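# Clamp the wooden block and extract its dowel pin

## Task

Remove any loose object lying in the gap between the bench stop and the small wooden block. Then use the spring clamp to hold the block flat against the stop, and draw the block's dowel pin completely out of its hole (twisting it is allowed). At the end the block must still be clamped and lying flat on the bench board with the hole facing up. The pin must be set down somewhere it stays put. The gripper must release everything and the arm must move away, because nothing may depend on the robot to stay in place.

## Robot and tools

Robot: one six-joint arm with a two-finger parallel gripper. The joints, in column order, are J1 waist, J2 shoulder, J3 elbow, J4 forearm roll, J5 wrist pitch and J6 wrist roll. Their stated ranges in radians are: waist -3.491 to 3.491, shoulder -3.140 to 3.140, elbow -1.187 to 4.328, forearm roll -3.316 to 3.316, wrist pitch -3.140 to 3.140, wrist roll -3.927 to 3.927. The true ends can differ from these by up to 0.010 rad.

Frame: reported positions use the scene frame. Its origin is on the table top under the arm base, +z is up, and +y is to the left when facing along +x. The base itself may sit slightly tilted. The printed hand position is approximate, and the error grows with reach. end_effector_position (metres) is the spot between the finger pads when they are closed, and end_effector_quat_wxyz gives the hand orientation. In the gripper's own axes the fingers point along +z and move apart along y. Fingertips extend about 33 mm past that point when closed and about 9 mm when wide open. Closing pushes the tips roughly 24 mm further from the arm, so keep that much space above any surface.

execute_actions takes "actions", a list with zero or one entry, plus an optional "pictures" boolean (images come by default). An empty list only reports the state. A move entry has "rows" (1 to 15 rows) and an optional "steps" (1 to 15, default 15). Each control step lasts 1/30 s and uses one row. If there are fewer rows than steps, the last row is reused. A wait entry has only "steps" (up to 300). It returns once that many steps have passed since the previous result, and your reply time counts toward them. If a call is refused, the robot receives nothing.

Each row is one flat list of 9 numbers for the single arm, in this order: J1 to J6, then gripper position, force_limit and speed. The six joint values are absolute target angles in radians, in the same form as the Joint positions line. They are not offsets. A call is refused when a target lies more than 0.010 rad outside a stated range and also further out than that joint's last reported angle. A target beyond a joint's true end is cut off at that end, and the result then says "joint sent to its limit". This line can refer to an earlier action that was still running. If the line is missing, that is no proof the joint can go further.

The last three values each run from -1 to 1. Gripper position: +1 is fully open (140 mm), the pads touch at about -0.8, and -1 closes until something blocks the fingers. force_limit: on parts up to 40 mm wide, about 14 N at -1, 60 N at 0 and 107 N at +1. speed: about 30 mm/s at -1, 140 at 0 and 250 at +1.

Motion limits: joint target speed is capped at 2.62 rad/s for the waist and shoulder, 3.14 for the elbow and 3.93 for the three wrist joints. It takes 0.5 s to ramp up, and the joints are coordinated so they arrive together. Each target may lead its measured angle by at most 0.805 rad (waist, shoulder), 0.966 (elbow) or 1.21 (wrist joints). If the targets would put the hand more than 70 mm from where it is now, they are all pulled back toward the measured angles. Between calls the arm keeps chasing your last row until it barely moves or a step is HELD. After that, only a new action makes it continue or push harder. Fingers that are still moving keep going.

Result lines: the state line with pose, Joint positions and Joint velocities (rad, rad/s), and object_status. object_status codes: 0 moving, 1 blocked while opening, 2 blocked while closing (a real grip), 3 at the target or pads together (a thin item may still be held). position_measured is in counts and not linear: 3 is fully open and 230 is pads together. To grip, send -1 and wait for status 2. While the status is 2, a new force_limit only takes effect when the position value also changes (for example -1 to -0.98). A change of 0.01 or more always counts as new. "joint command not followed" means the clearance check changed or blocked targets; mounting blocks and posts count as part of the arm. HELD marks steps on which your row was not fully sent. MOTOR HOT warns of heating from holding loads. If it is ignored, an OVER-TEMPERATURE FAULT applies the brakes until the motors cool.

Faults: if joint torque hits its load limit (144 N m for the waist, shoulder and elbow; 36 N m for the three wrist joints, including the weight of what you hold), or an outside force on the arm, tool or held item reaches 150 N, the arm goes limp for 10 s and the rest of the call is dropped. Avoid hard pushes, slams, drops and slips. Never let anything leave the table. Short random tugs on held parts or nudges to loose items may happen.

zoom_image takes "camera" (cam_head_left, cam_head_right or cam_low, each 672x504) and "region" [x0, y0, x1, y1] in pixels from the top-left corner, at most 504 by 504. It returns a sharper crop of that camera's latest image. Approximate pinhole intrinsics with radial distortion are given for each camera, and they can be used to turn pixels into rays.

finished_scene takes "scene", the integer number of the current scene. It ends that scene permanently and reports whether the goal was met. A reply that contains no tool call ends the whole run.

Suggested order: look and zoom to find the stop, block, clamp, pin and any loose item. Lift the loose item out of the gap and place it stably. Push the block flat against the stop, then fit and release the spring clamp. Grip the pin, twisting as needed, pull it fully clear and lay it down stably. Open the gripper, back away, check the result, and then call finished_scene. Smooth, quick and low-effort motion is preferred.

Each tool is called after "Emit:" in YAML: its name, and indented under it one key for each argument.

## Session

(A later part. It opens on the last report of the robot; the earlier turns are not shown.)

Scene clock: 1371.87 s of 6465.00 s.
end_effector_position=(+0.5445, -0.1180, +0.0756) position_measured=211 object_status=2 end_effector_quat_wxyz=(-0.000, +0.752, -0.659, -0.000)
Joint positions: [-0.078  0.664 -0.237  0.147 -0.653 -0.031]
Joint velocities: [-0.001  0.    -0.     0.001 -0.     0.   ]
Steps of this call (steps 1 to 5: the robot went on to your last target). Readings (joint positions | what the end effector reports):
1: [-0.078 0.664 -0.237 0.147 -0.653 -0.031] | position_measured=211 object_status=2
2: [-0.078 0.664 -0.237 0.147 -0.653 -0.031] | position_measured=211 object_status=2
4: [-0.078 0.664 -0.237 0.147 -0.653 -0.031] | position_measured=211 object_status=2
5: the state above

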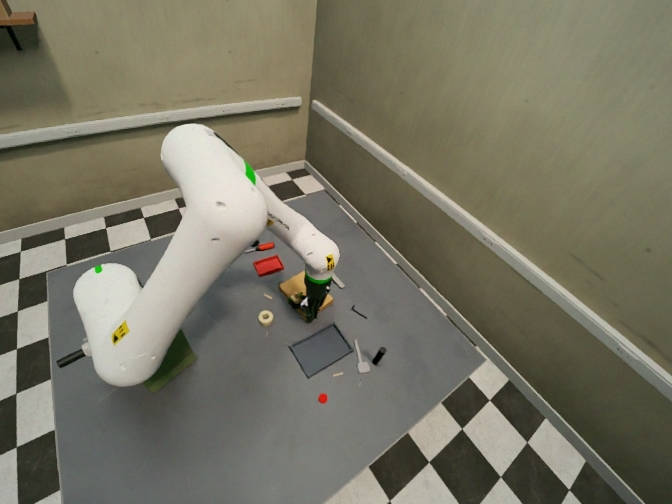

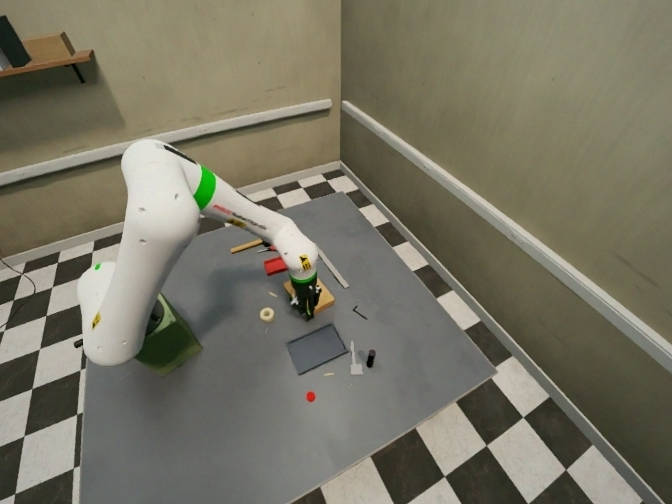

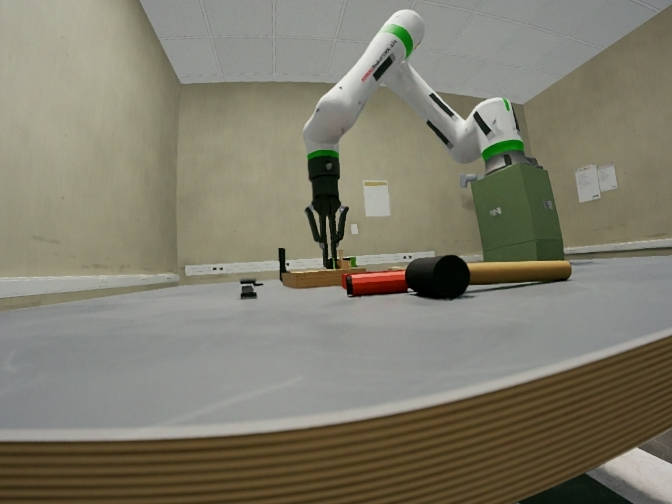

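Emit:
execute_actions:
  actions:
    - {"rows": [[-0.0779,0.6640,-0.2371,0.1472,-0.6532,-0.0308,-0.3,1,-1]], "steps": 15}
  pictures: false

Emit:
execute_actions:
  actions:
    - {"steps": 25}

Emit:
zoom_image:
  camera: "cam_low"
  region: [310, 230, 370, 280]

Scene clock: 1380.67 s of 6465.00 s.
end_effector_position=(+0.5444, -0.1180, +0.0756) position_measured=189 object_status=0 end_effector_quat_wxyz=(-0.000, +0.752, -0.659, -0.000)
Joint positions: [-0.078  0.664 -0.237  0.147 -0.653 -0.031]
Joint velocities: [-0.002 -0.001 -0.    -0.001 -0.     0.001]
Steps of this call (steps 1 to 15: the robot went on to your last target; steps 16 to 90: nothing new was sent; then 5.30 s passed at rest; steps 91 to 105: all 15 steps of this action). Readings (joint positions | what the end effector reports):
91: [-0.078 0.664 -0.237 0.147 -0.653 -0.031] | position_measured=211 object_status=0
92: [-0.078 0.664 -0.237 0.147 -0.653 -0.031] | position_measured=211 object_status=0
94: [-0.078 0.664 -0.237 0.147 -0.653 -0.031] | position_measured=207 object_status=0
98: [-0.078 0.664 -0.237 0.147 -0.653 -0.031] | position_measured=201 object_status=0
105: the state above

Scene clock: 1381.50 s of 6465.00 s.
end_effector_position=(+0.5445, -0.1180, +0.0756) position_measured=167 object_status=3 end_effector_quat_wxyz=(-0.000, +0.752, -0.659, -0.000)
Joint positions: [-0.078  0.664 -0.237  0.147 -0.653 -0.031]
Joint velocities: [-0.001  0.001  0.    -0.001 -0.    -0.001]
Steps of this call (steps 1 to 15: the robot went on to your last target; steps 16 to 25: nothing new was sent). Readings (joint positions | what the end effector reports):
1: [-0.078 0.664 -0.237 0.147 -0.653 -0.031] | position_measured=188 object_status=0
2: [-0.078 0.664 -0.237 0.147 -0.653 -0.031] | position_measured=186 object_status=0
4: [-0.078 0.664 -0.237 0.147 -0.653 -0.031] | position_measured=183 object_status=0
8: [-0.078 0.664 -0.237 0.147 -0.653 -0.031] | position_measured=176 object_status=0
25: the state above
The arm was judged still, so your last target was given up. Only a new action makes it travel on or press farther. Fingers that are still opening or closing keep moving.

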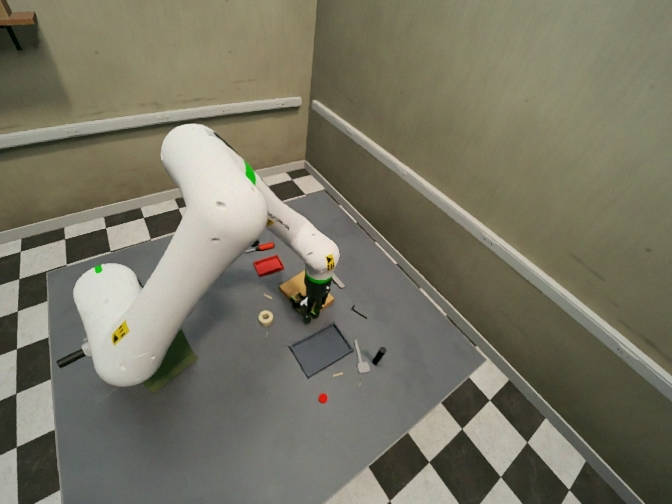

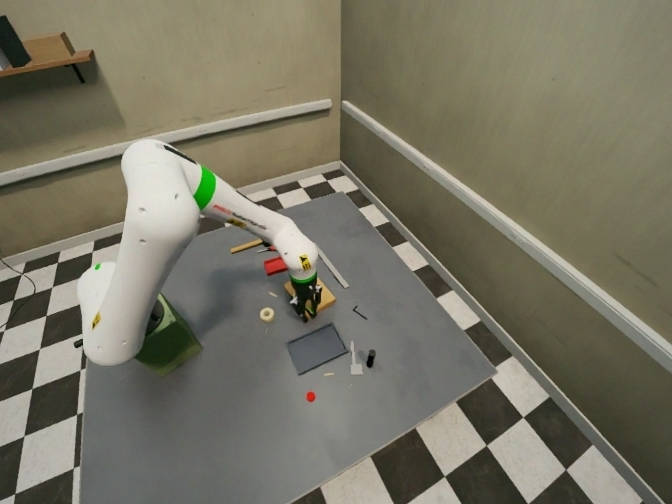

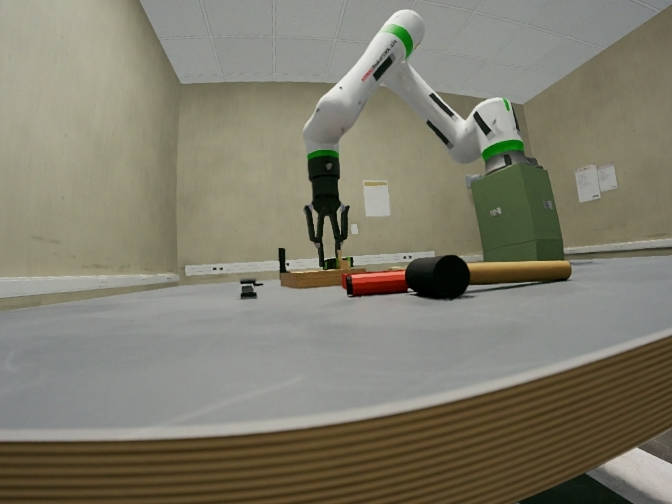

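Region (310, 230, 370, 280) of cam_low's 672x504 image, scaled by 8.400, with more detail than that image has.

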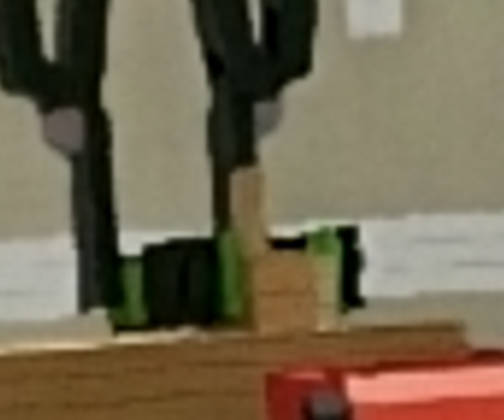

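Emit:
execute_actions:
  actions:
    - {"rows": [[-0.0779,0.6640,-0.2371,0.1472,-0.6532,-0.0308,0.1,0,-0.6]], "steps": 15}
  pictures: false

Emit:
execute_actions:
  actions:
    - {"rows": [[-0.0779,0.6640,-0.2371,0.1472,-0.6532,-0.0308,0.1,0,-0.6],[-0.0779,0.6640,-0.2371,0.1472,-0.6532,-0.0308,0.1,0,-0.6],[-0.0779,0.6640,-0.2371,0.1472,-0.6532,-0.0308,0.1,0,-0.6],[-0.0779,0.6640,-0.2371,0.1472,-0.6532,-0.0308,0.1,0,-0.6],[-0.0760,0.6432,-0.2365,0.1437,-0.6746,-0.0281,0.1,0,-0.6],[-0.0760,0.6432,-0.2365,0.1437,-0.6746,-0.0281,0.1,0,-0.6],[-0.0760,0.6432,-0.2365,0.1437,-0.6746,-0.0281,0.1,0,-0.6],[-0.0740,0.6224,-0.2359,0.1401,-0.6960,-0.0255,0.1,0,-0.6],[-0.0740,0.6224,-0.2359,0.1401,-0.6960,-0.0255,0.1,0,-0.6],[-0.0740,0.6224,-0.2359,0.1401,-0.6960,-0.0255,0.1,0,-0.6],[-0.0691,0.5729,-0.2318,0.1314,-0.7495,-0.0189,0.1,0,-0.6]], "steps": 15}
  pictures: false

Emit:
execute_actions:
  actions:
    - {"steps": 12}

Emit:
zoom_image:
  camera: "cam_low"
  region: [310, 230, 370, 280]

Emit:
zoom_image:
  camera: "cam_head_left"
  region: [270, 265, 340, 325]

Emit:
zoom_image:
  camera: "cam_head_right"
  region: [270, 260, 340, 320]

Scene clock: 1393.73 s of 6465.00 s.
end_effector_position=(+0.5445, -0.1180, +0.0756) position_measured=117 object_status=0 end_effector_quat_wxyz=(-0.000, +0.752, -0.659, -0.000)
Joint positions: [-0.078  0.664 -0.237  0.147 -0.653 -0.031]
Joint velocities: [ 0.001 -0.     0.    -0.001 -0.    -0.   ]
Steps of this call (steps 1 to 90: nothing new was sent; then 8.73 s passed at rest; steps 91 to 105: all 15 steps of this action). Readings (joint positions | what the end effector reports):
91: [-0.078 0.664 -0.237 0.147 -0.653 -0.031] | position_measured=167 object_status=0
92: [-0.078 0.664 -0.237 0.147 -0.653 -0.031] | position_measured=166 object_status=0
94: [-0.078 0.664 -0.237 0.147 -0.653 -0.031] | position_measured=158 object_status=0
98: [-0.078 0.664 -0.237 0.147 -0.653 -0.031] | position_measured=142 object_status=0
105: the state above

Scene clock: 1394.23 s of 6465.00 s.
end_effector_position=(+0.5451, -0.1181, +0.1201) position_measured=117 object_status=3 end_effector_quat_wxyz=(-0.000, +0.752, -0.659, +0.000)
Joint positions: [-0.07   0.581 -0.232  0.133 -0.74  -0.02 ]
Joint velocities: [ 0.027 -0.267  0.025 -0.048 -0.28   0.035]
Steps of this call (steps 1 to 15: all 15 steps of this action). Readings (joint positions | what the end effector reports):
1: [-0.078 0.664 -0.237 0.147 -0.653 -0.031] | position_measured=117 object_status=0
2: [-0.078 0.664 -0.237 0.147 -0.653 -0.031] | position_measured=117 object_status=0
4: [-0.078 0.664 -0.237 0.147 -0.653 -0.031] | position_measured=117 object_status=0
8: [-0.076 0.647 -0.236 0.145 -0.670 -0.029] | position_measured=117 object_status=3
15: the state above

Scene clock: 1394.63 s of 6465.00 s.
end_effector_position=(+0.5448, -0.1180, +0.1247) position_measured=117 object_status=3 end_effector_quat_wxyz=(-0.000, +0.752, -0.659, -0.000)
Joint positions: [-0.069  0.573 -0.232  0.131 -0.749 -0.019]
Joint velocities: [ 0.001 -0.     0.     0.004 -0.001 -0.   ]
Steps of this call (steps 1 to 12: the robot went on to your last target). Readings (joint positions | what the end effector reports):
1: [-0.069 0.575 -0.232 0.132 -0.747 -0.019] | position_measured=117 object_status=3
2: [-0.069 0.573 -0.232 0.132 -0.749 -0.019] | position_measured=117 object_status=3
4: [-0.069 0.573 -0.232 0.131 -0.749 -0.019] | position_measured=117 object_status=3
8: [-0.069 0.573 -0.232 0.131 -0.749 -0.019] | position_measured=117 object_status=3
12: the state above

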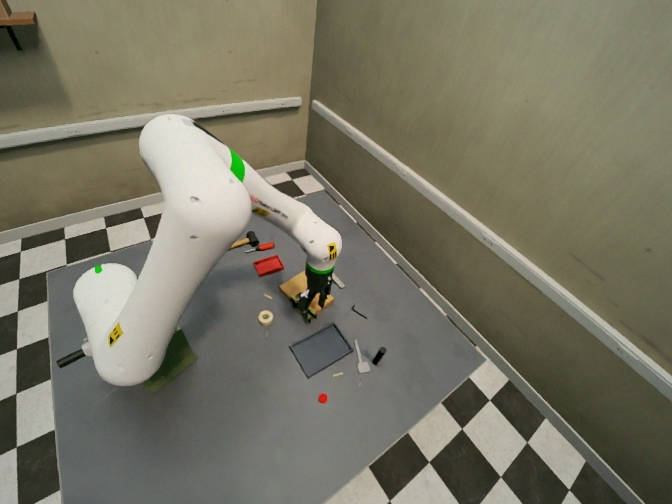

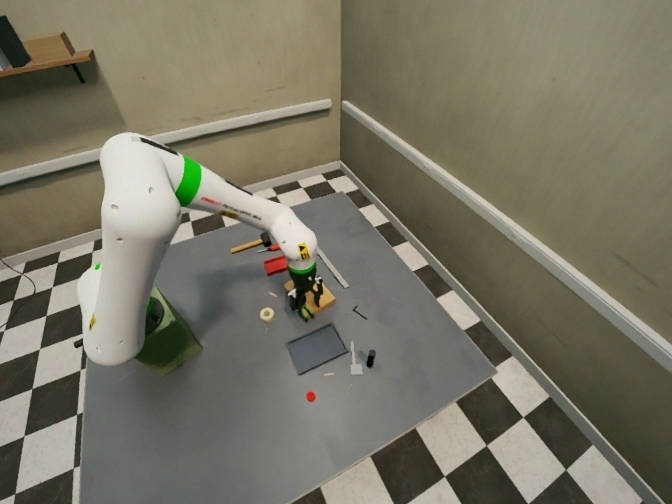

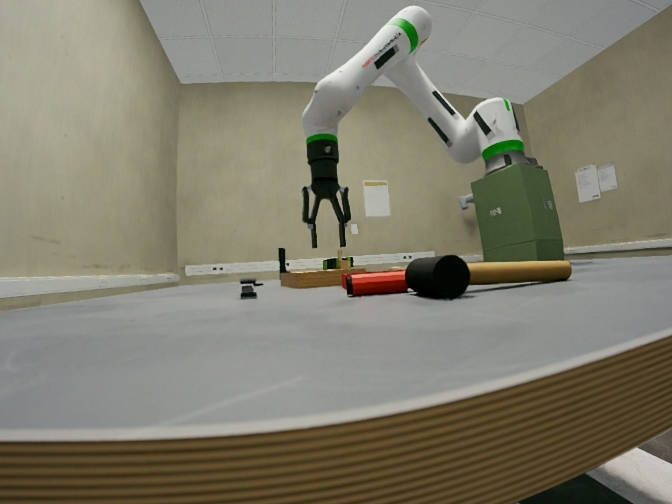

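Region (310, 230, 370, 280) of cam_low's 672x504 image, scaled by 8.400, with more detail than that image has.

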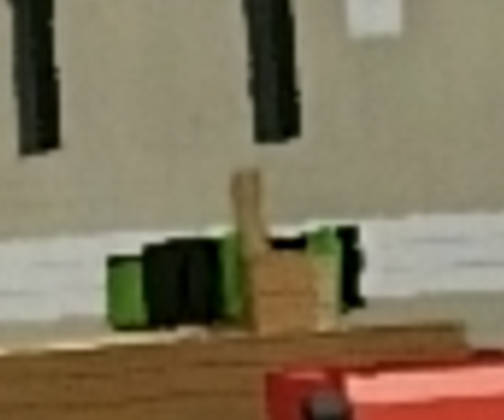

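Region (270, 265, 340, 325) of cam_head_left's 672x504 image, scaled by 7.200, with more detail than that image has; it fills the top 432 rows of this view, and the rest is white.

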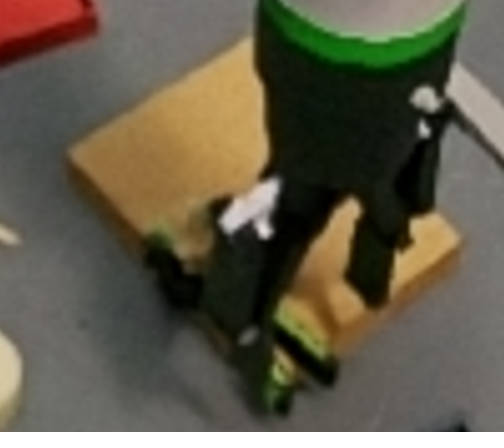

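Region (270, 260, 340, 320) of cam_head_right's 672x504 image, scaled by 7.200, with more detail than that image has; it fills the top 432 rows of this view, and the rest is white.

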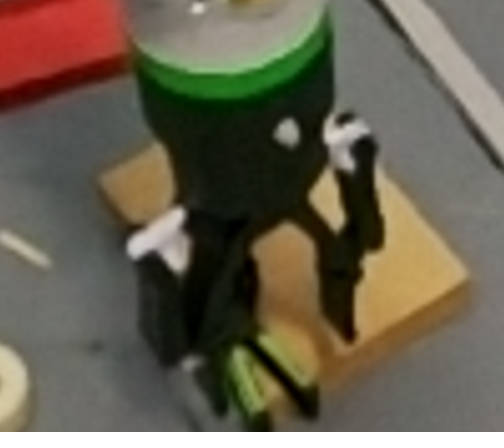

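Emit:
execute_actions:
  actions:
    - {"rows": [[0.1413,0.5832,-0.2833,0.1411,-0.7083,-3.677,-0.414,-1,0]], "steps": 15}
  pictures: false

Emit:
execute_actions:
  actions:
    - {"steps": 35}

Emit:
zoom_image:
  camera: "cam_low"
  region: [310, 230, 370, 280]

Emit:
zoom_image:
  camera: "cam_head_left"
  region: [265, 260, 335, 320]

Emit:
zoom_image:
  camera: "cam_head_right"
  region: [265, 260, 335, 320]

Scene clock: 1424.67 s of 6465.00 s.
end_effector_position=(+0.5440, -0.0498, +0.1186) position_measured=181 object_status=0 end_effector_quat_wxyz=(-0.000, -0.476, +0.879, +0.001)
Joint positions: [ 0.057  0.579 -0.263  0.137 -0.725 -0.863]
Joint velocities: [ 0.346  0.017 -0.084  0.016  0.069 -3.554]
Steps of this call (steps 1 to 15: the robot went on to your last target; steps 16 to 90: nothing new was sent; then 26.53 s passed at rest; steps 91 to 105: all 15 steps of this action). Readings (joint positions | what the end effector reports):
91: [-0.069 0.573 -0.232 0.131 -0.750 -0.019] | position_measured=117 object_status=0
92: [-0.068 0.573 -0.232 0.131 -0.750 -0.023] | position_measured=120 object_status=0
94: [-0.063 0.573 -0.233 0.132 -0.749 -0.057] | position_measured=135 object_status=0
98: [-0.033 0.574 -0.241 0.133 -0.742 -0.228] | position_measured=165 object_status=0
105: the state above

Scene clock: 1425.83 s of 6465.00 s.
end_effector_position=(+0.5387, -0.0056, +0.1147) position_measured=181 object_status=3 end_effector_quat_wxyz=(-0.001, +0.762, +0.648, -0.000)
Joint positions: [ 0.141  0.583 -0.283  0.141 -0.708 -3.677]
Joint velocities: [-0.001  0.     0.    -0.001 -0.    -0.001]
Steps of this call (steps 1 to 35: the robot went on to your last target). Readings (joint positions | what the end effector reports):
1: [0.068 0.580 -0.265 0.138 -0.723 -0.986] | position_measured=181 object_status=3
2: [0.078 0.580 -0.268 0.138 -0.721 -1.108] | position_measured=181 object_status=3
4: [0.095 0.581 -0.272 0.139 -0.717 -1.353] | position_measured=181 object_status=3
8: [0.116 0.582 -0.277 0.140 -0.713 -1.842] | position_measured=181 object_status=3
35: the state above

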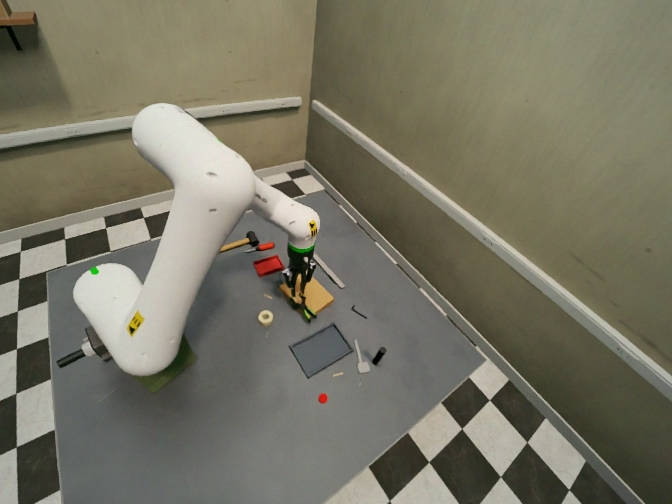

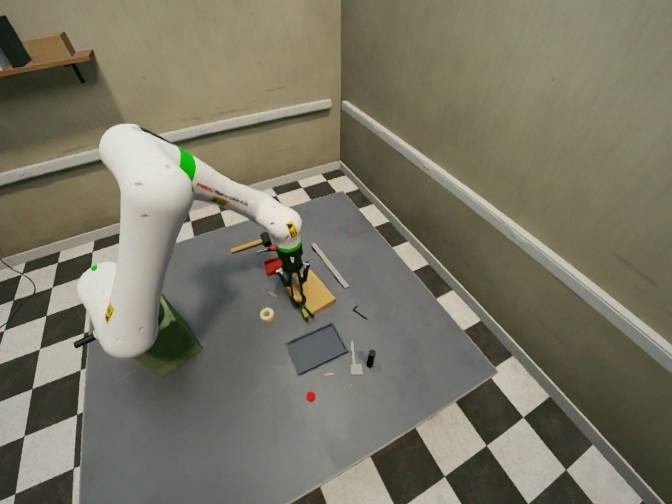

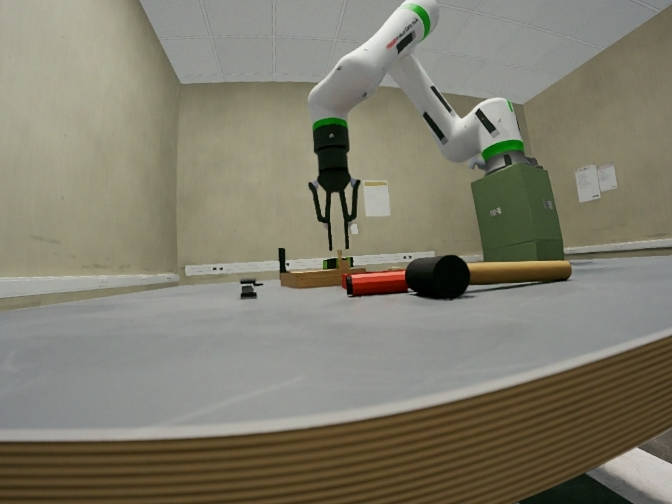

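Region (310, 230, 370, 280) of cam_low's 672x504 image, scaled by 8.400, with more detail than that image has.

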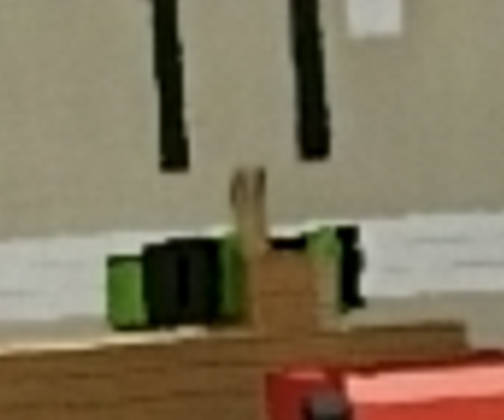

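Region (265, 260, 335, 320) of cam_head_left's 672x504 image, scaled by 7.200, with more detail than that image has; it fills the top 432 rows of this view, and the rest is white.

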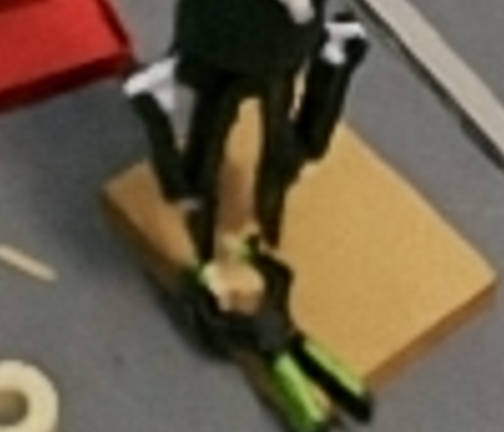

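Region (265, 260, 335, 320) of cam_head_right's 672x504 image, scaled by 7.200, with more detail than that image has; it fills the top 432 rows of this view, and the rest is white.

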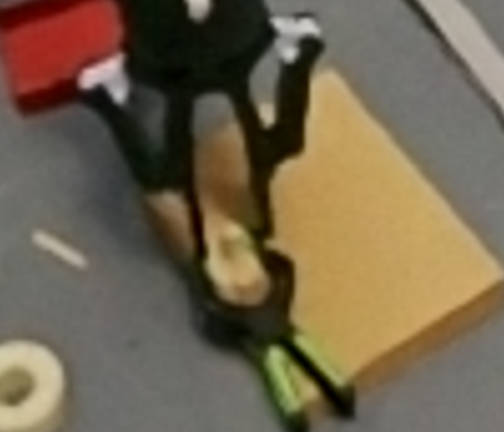

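Emit:
execute_actions:
  actions: []

Scene clock: 1447.40 s of 6465.00 s.
end_effector_position=(+0.5387, -0.0056, +0.1147) position_measured=181 object_status=3 end_effector_quat_wxyz=(-0.001, +0.762, +0.648, -0.000)
Joint positions: [ 0.141  0.583 -0.283  0.141 -0.708 -3.677]
Joint velocities: [-0.    -0.     0.    -0.001  0.001  0.   ]
Steps of this call (steps 1 to 15: the robot went on to your last target; steps 16 to 90: nothing new was sent; then 18.57 s passed at rest). Readings (joint positions | what the end effector reports):
1: [0.141 0.583 -0.283 0.141 -0.708 -3.677] | position_measured=181 object_status=3
2: [0.141 0.583 -0.283 0.141 -0.708 -3.677] | position_measured=181 object_status=3
4: [0.141 0.583 -0.283 0.141 -0.708 -3.677] | position_measured=181 object_status=3
8: [0.141 0.583 -0.283 0.141 -0.708 -3.677] | position_measured=181 object_status=3
90: the state above
The arm was judged still, so your last target was given up. Only a new action makes it travel on or press farther. Fingers that are still opening or closing keep moving.

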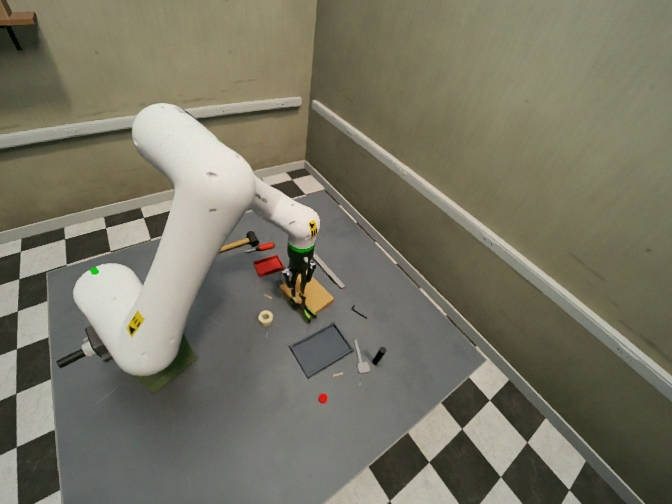

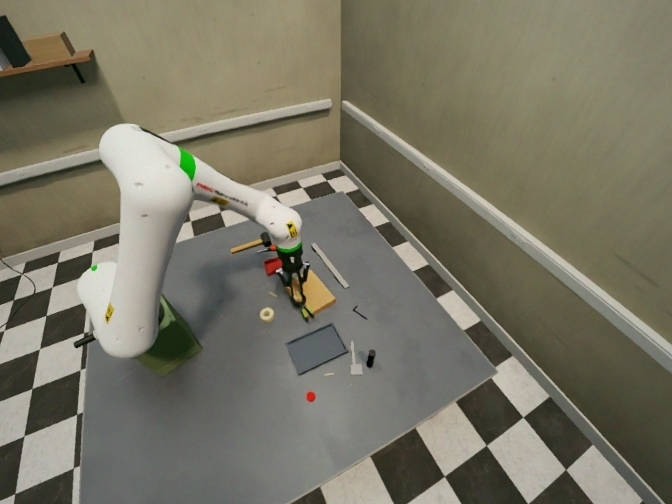

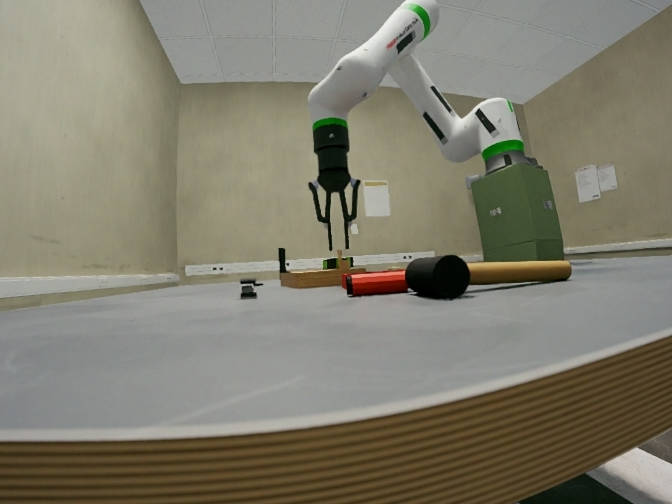

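Emit:
execute_actions:
  actions:
    - {"rows": [[0.1409,0.5870,-0.2838,0.1419,-0.7040,-3.6776,-0.414,-1,0],[0.1404,0.5920,-0.2845,0.1429,-0.6983,-3.6784,-0.414,-1,0],[0.1398,0.5980,-0.2854,0.1442,-0.6915,-3.6793,-0.414,-1,0],[0.1392,0.6040,-0.2863,0.1454,-0.6847,-3.6802,-0.414,-1,0],[0.1386,0.6095,-0.2871,0.1466,-0.6784,-3.6811,-0.414,-1,0],[0.1382,0.6135,-0.2877,0.1474,-0.6739,-3.6817,-0.414,-1,0],[0.1380,0.6155,-0.2880,0.1478,-0.6716,-3.682,-0.414,-1,0]], "steps": 15}

Emit:
zoom_image:
  camera: "cam_low"
  region: [310, 230, 370, 280]

Emit:
zoom_image:
  camera: "cam_head_left"
  region: [270, 260, 340, 320]

Scene clock: 1458.33 s of 6465.00 s.
end_effector_position=(+0.5380, -0.0058, +0.0971) position_measured=181 object_status=3 end_effector_quat_wxyz=(-0.000, +0.762, +0.648, -0.000)
Joint positions: [ 0.138  0.615 -0.288  0.148 -0.672 -3.682]
Joint velocities: [ 0.001  0.    -0.    -0.001  0.     0.   ]
Steps of this call (steps 1 to 90: nothing new was sent; then 7.43 s passed at rest; steps 91 to 105: all 15 steps of this action). Readings (joint positions | what the end effector reports):
91: [0.141 0.583 -0.283 0.141 -0.708 -3.677] | position_measured=181 object_status=3
92: [0.141 0.585 -0.283 0.141 -0.707 -3.677] | position_measured=181 object_status=3
94: [0.141 0.592 -0.284 0.143 -0.699 -3.678] | position_measured=181 object_status=3
98: [0.138 0.612 -0.287 0.147 -0.676 -3.681] | position_measured=181 object_status=3
105: the state above

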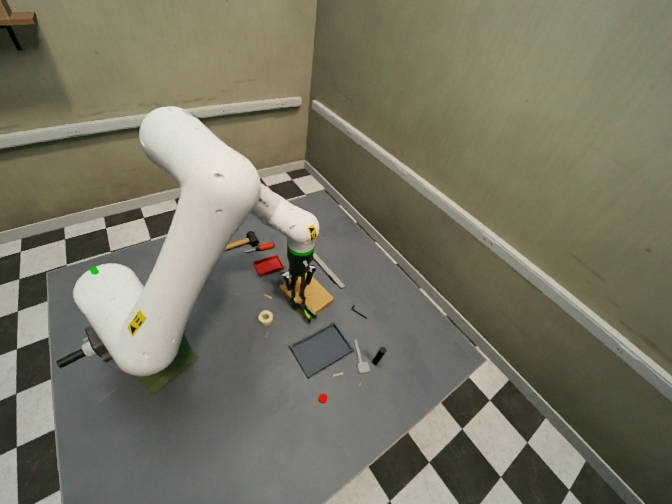

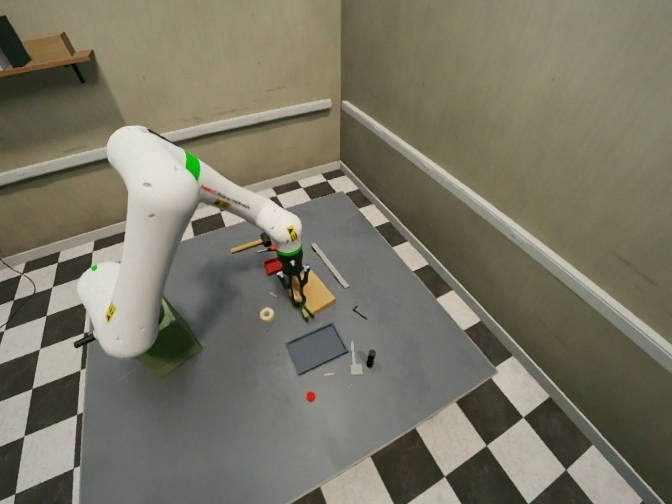

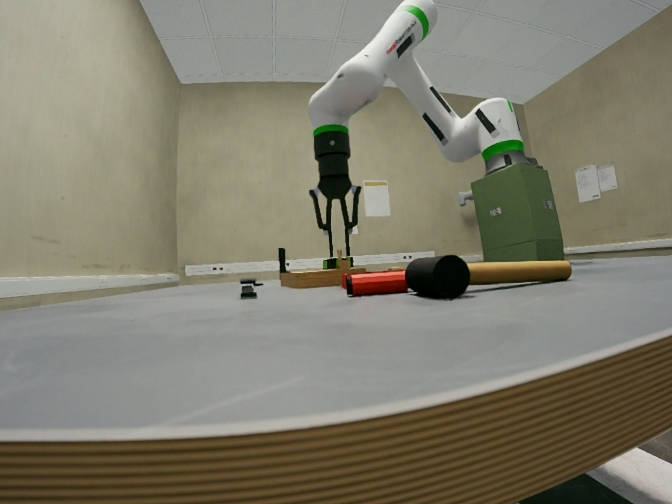

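Region (310, 230, 370, 280) of cam_low's 672x504 image, scaled by 8.400, with more detail than that image has.

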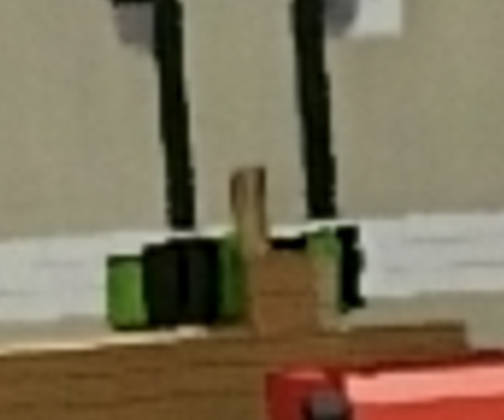

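Region (270, 260, 340, 320) of cam_head_left's 672x504 image, scaled by 7.200, with more detail than that image has; it fills the top 432 rows of this view, and the rest is white.

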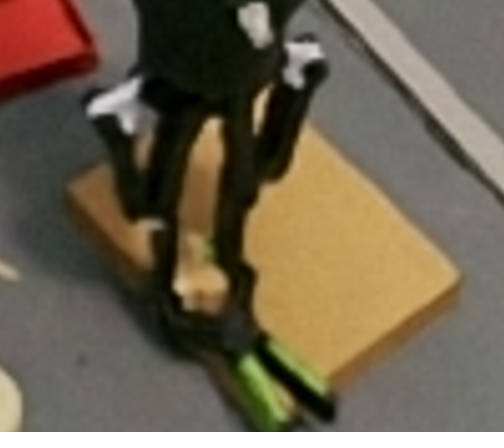

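Emit:
execute_actions:
  actions:
    - {"rows": [[0.1380,0.6155,-0.2880,0.1478,-0.6716,-2.111,-0.414,-1,0]], "steps": 15}
  pictures: false

Emit:
execute_actions:
  actions:
    - {"rows": [[0.1380,0.6155,-0.2880,0.1478,-0.6716,-2.111,-0.414,-1,0]], "steps": 15}

Emit:
zoom_image:
  camera: "cam_low"
  region: [310, 230, 370, 280]

Emit:
zoom_image:
  camera: "cam_head_left"
  region: [270, 260, 340, 320]

Emit:
zoom_image:
  camera: "cam_head_right"
  region: [265, 255, 335, 315]

Scene clock: 1470.87 s of 6465.00 s.
end_effector_position=(+0.5380, -0.0058, +0.0971) position_measured=181 object_status=3 end_effector_quat_wxyz=(-0.001, +0.431, +0.902, -0.000)
Joint positions: [ 0.138  0.616 -0.288  0.148 -0.672 -2.841]
Joint velocities: [ 0.001 -0.    -0.001  0.002 -0.     3.274]
Steps of this call (steps 1 to 15: the robot went on to your last target; steps 16 to 90: nothing new was sent; then 9.03 s passed at rest; steps 91 to 105: all 15 steps of this action). Readings (joint positions | what the end effector reports):
91: [0.138 0.616 -0.288 0.148 -0.672 -3.682] | position_measured=181 object_status=3
92: [0.138 0.616 -0.288 0.148 -0.672 -3.678] | position_measured=181 object_status=3
94: [0.138 0.616 -0.288 0.148 -0.672 -3.644] | position_measured=181 object_status=3
98: [0.138 0.616 -0.288 0.148 -0.672 -3.473] | position_measured=181 object_status=3
105: the state above

Scene clock: 1471.37 s of 6465.00 s.
end_effector_position=(+0.5380, -0.0058, +0.0971) position_measured=181 object_status=3 end_effector_quat_wxyz=(-0.001, +0.080, +0.997, +0.000)
Joint positions: [ 0.138  0.615 -0.288  0.148 -0.672 -2.111]
Joint velocities: [0.    0.    0.    0.001 0.001 0.004]
Steps of this call (steps 1 to 15: all 15 steps of this action). Readings (joint positions | what the end effector reports):
1: [0.138 0.616 -0.288 0.148 -0.672 -2.734] | position_measured=181 object_status=3
2: [0.138 0.616 -0.288 0.148 -0.672 -2.634] | position_measured=181 object_status=3
4: [0.138 0.616 -0.288 0.148 -0.672 -2.461] | position_measured=181 object_status=3
8: [0.138 0.616 -0.288 0.148 -0.672 -2.219] | position_measured=181 object_status=3
15: the state above

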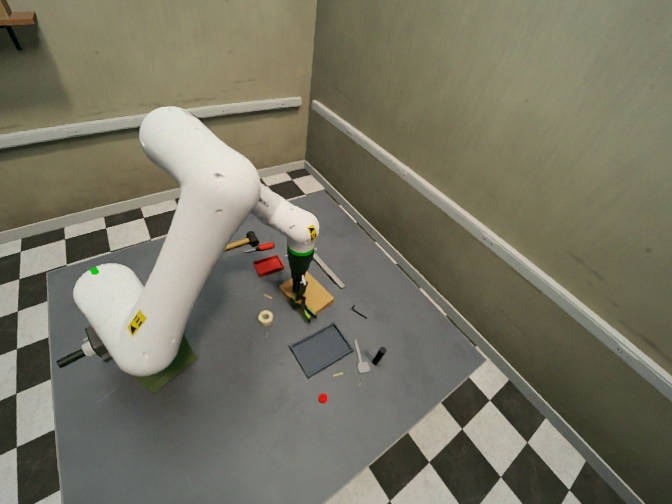

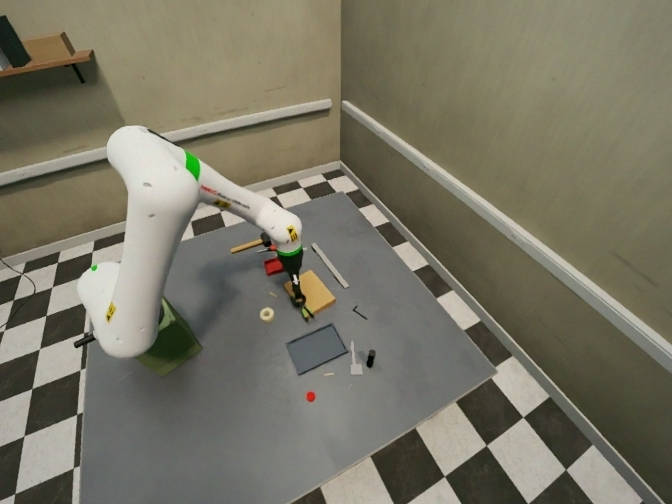

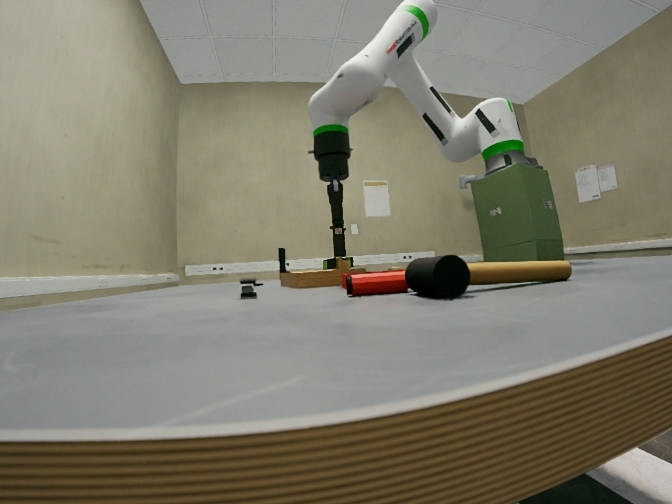

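Region (310, 230, 370, 280) of cam_low's 672x504 image, scaled by 8.400, with more detail than that image has.

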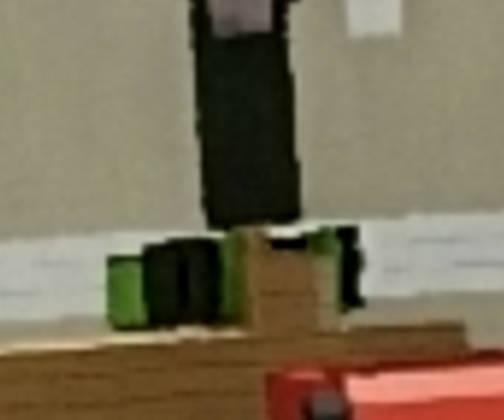

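Region (270, 260, 340, 320) of cam_head_left's 672x504 image, scaled by 7.200, with more detail than that image has; it fills the top 432 rows of this view, and the rest is white.

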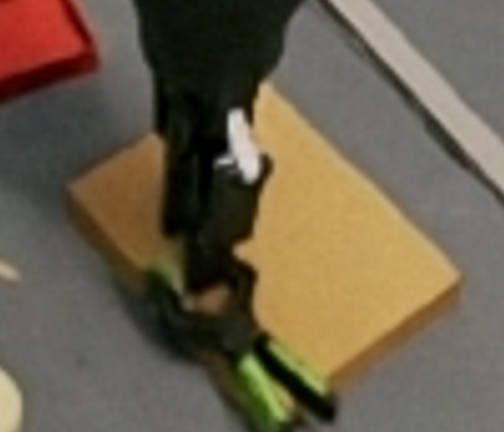

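Region (265, 255, 335, 315) of cam_head_right's 672x504 image, scaled by 7.200, with more detail than that image has; it fills the top 432 rows of this view, and the rest is white.

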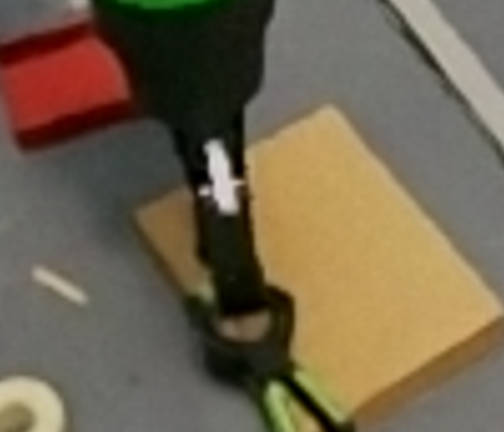

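Close gently (force −1, slow) to persistence-test y centering.

Emit:
execute_actions:
  actions:
    - {"rows": [[0.1380,0.6155,-0.2880,0.1478,-0.6716,-2.111,-1,-1,-1]], "steps": 15}
  pictures: false

Emit:
execute_actions:
  actions:
    - {"rows": [[0.1380,0.6155,-0.2880,0.1478,-0.6716,-2.111,-1,-1,-1]], "steps": 15}
  pictures: false

Scene clock: 1475.30 s of 6465.00 s.
end_effector_position=(+0.5380, -0.0058, +0.0971) position_measured=203 object_status=0 end_effector_quat_wxyz=(-0.001, +0.080, +0.997, +0.000)
Joint positions: [ 0.138  0.616 -0.288  0.148 -0.672 -2.111]
Joint velocities: [-0.002  0.    -0.001 -0.001 -0.    -0.001]
Steps of this call (steps 1 to 15: the robot went on to your last target; steps 16 to 90: nothing new was sent; then 0.43 s passed at rest; steps 91 to 105: all 15 steps of this action). Readings (joint positions | what the end effector reports):
91: [0.138 0.616 -0.288 0.148 -0.672 -2.111] | position_measured=181 object_status=0
92: [0.138 0.616 -0.288 0.148 -0.672 -2.111] | position_measured=182 object_status=0
94: [0.138 0.616 -0.288 0.148 -0.672 -2.111] | position_measured=185 object_status=0
98: [0.138 0.616 -0.288 0.148 -0.672 -2.111] | position_measured=191 object_status=0
105: the state above

Scene clock: 1475.80 s of 6465.00 s.
end_effector_position=(+0.5380, -0.0058, +0.0971) position_measured=216 object_status=2 end_effector_quat_wxyz=(-0.001, +0.080, +0.997, +0.000)
Joint positions: [ 0.138  0.616 -0.288  0.148 -0.672 -2.111]
Joint velocities: [ 0.001 -0.    -0.    -0.001 -0.     0.001]
Steps of this call (steps 1 to 15: all 15 steps of this action). Readings (joint positions | what the end effector reports):
1: [0.138 0.616 -0.288 0.148 -0.672 -2.111] | position_measured=204 object_status=0
2: [0.138 0.616 -0.288 0.148 -0.672 -2.111] | position_measured=206 object_status=0
4: [0.138 0.616 -0.288 0.148 -0.672 -2.111] | position_measured=209 object_status=0
8: [0.138 0.616 -0.288 0.148 -0.672 -2.111] | position_measured=216 object_status=0
15: the state above

Emit:
execute_actions:
  actions:
    - {"rows": [[0.1380,0.6155,-0.2880,0.1478,-0.6716,-2.111,-0.98,0,-1]], "steps": 10}

Emit:
zoom_image:
  camera: "cam_head_left"
  region: [270, 260, 340, 320]

Scene clock: 1486.27 s of 6465.00 s.
end_effector_position=(+0.5380, -0.0058, +0.0971) position_measured=221 object_status=2 end_effector_quat_wxyz=(-0.001, +0.080, +0.997, +0.000)
Joint positions: [ 0.138  0.616 -0.288  0.148 -0.672 -2.111]
Joint velocities: [-0.001  0.001 -0.     0.001  0.    -0.001]
Steps of this call (steps 1 to 15: the robot went on to your last target; steps 16 to 90: nothing new was sent; then 7.13 s passed at rest; steps 91 to 100: all 10 steps of this action). Readings (joint positions | what the end effector reports):
91: [0.138 0.616 -0.288 0.148 -0.672 -2.111] | position_measured=216 object_status=0
92: [0.138 0.616 -0.288 0.148 -0.672 -2.111] | position_measured=221 object_status=0
94: [0.138 0.616 -0.288 0.148 -0.672 -2.111] | position_measured=221 object_status=0
98: [0.138 0.616 -0.288 0.148 -0.672 -2.111] | position_measured=221 object_status=2
100: the state above

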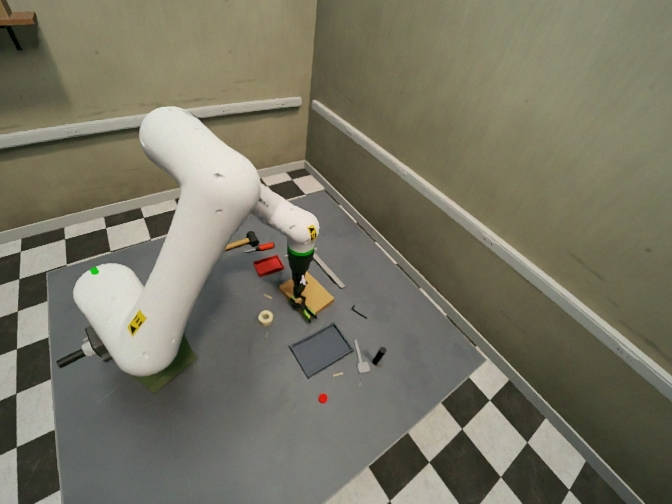

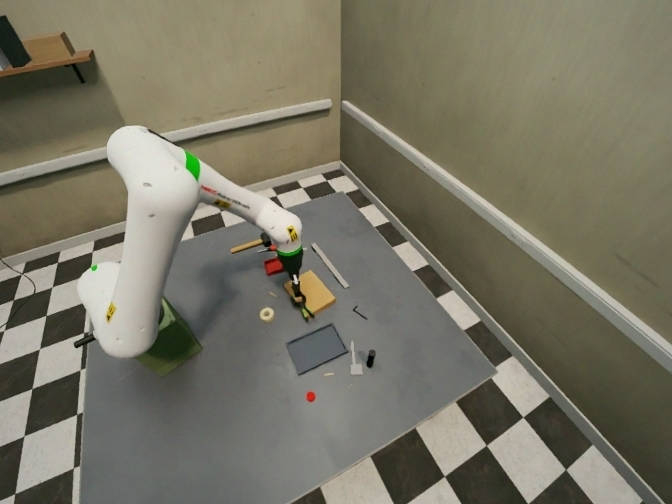

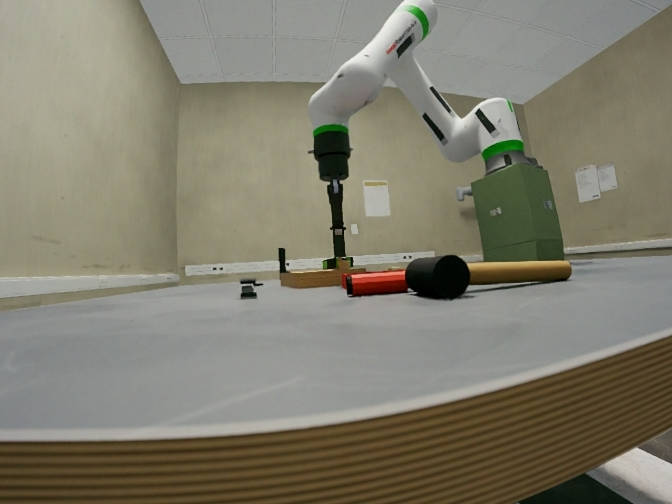

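Region (270, 260, 340, 320) of cam_head_left's 672x504 image, scaled by 7.200, with more detail than that image has; it fills the top 432 rows of this view, and the rest is white.

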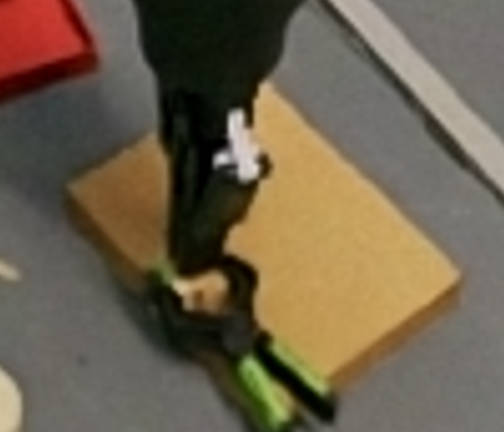

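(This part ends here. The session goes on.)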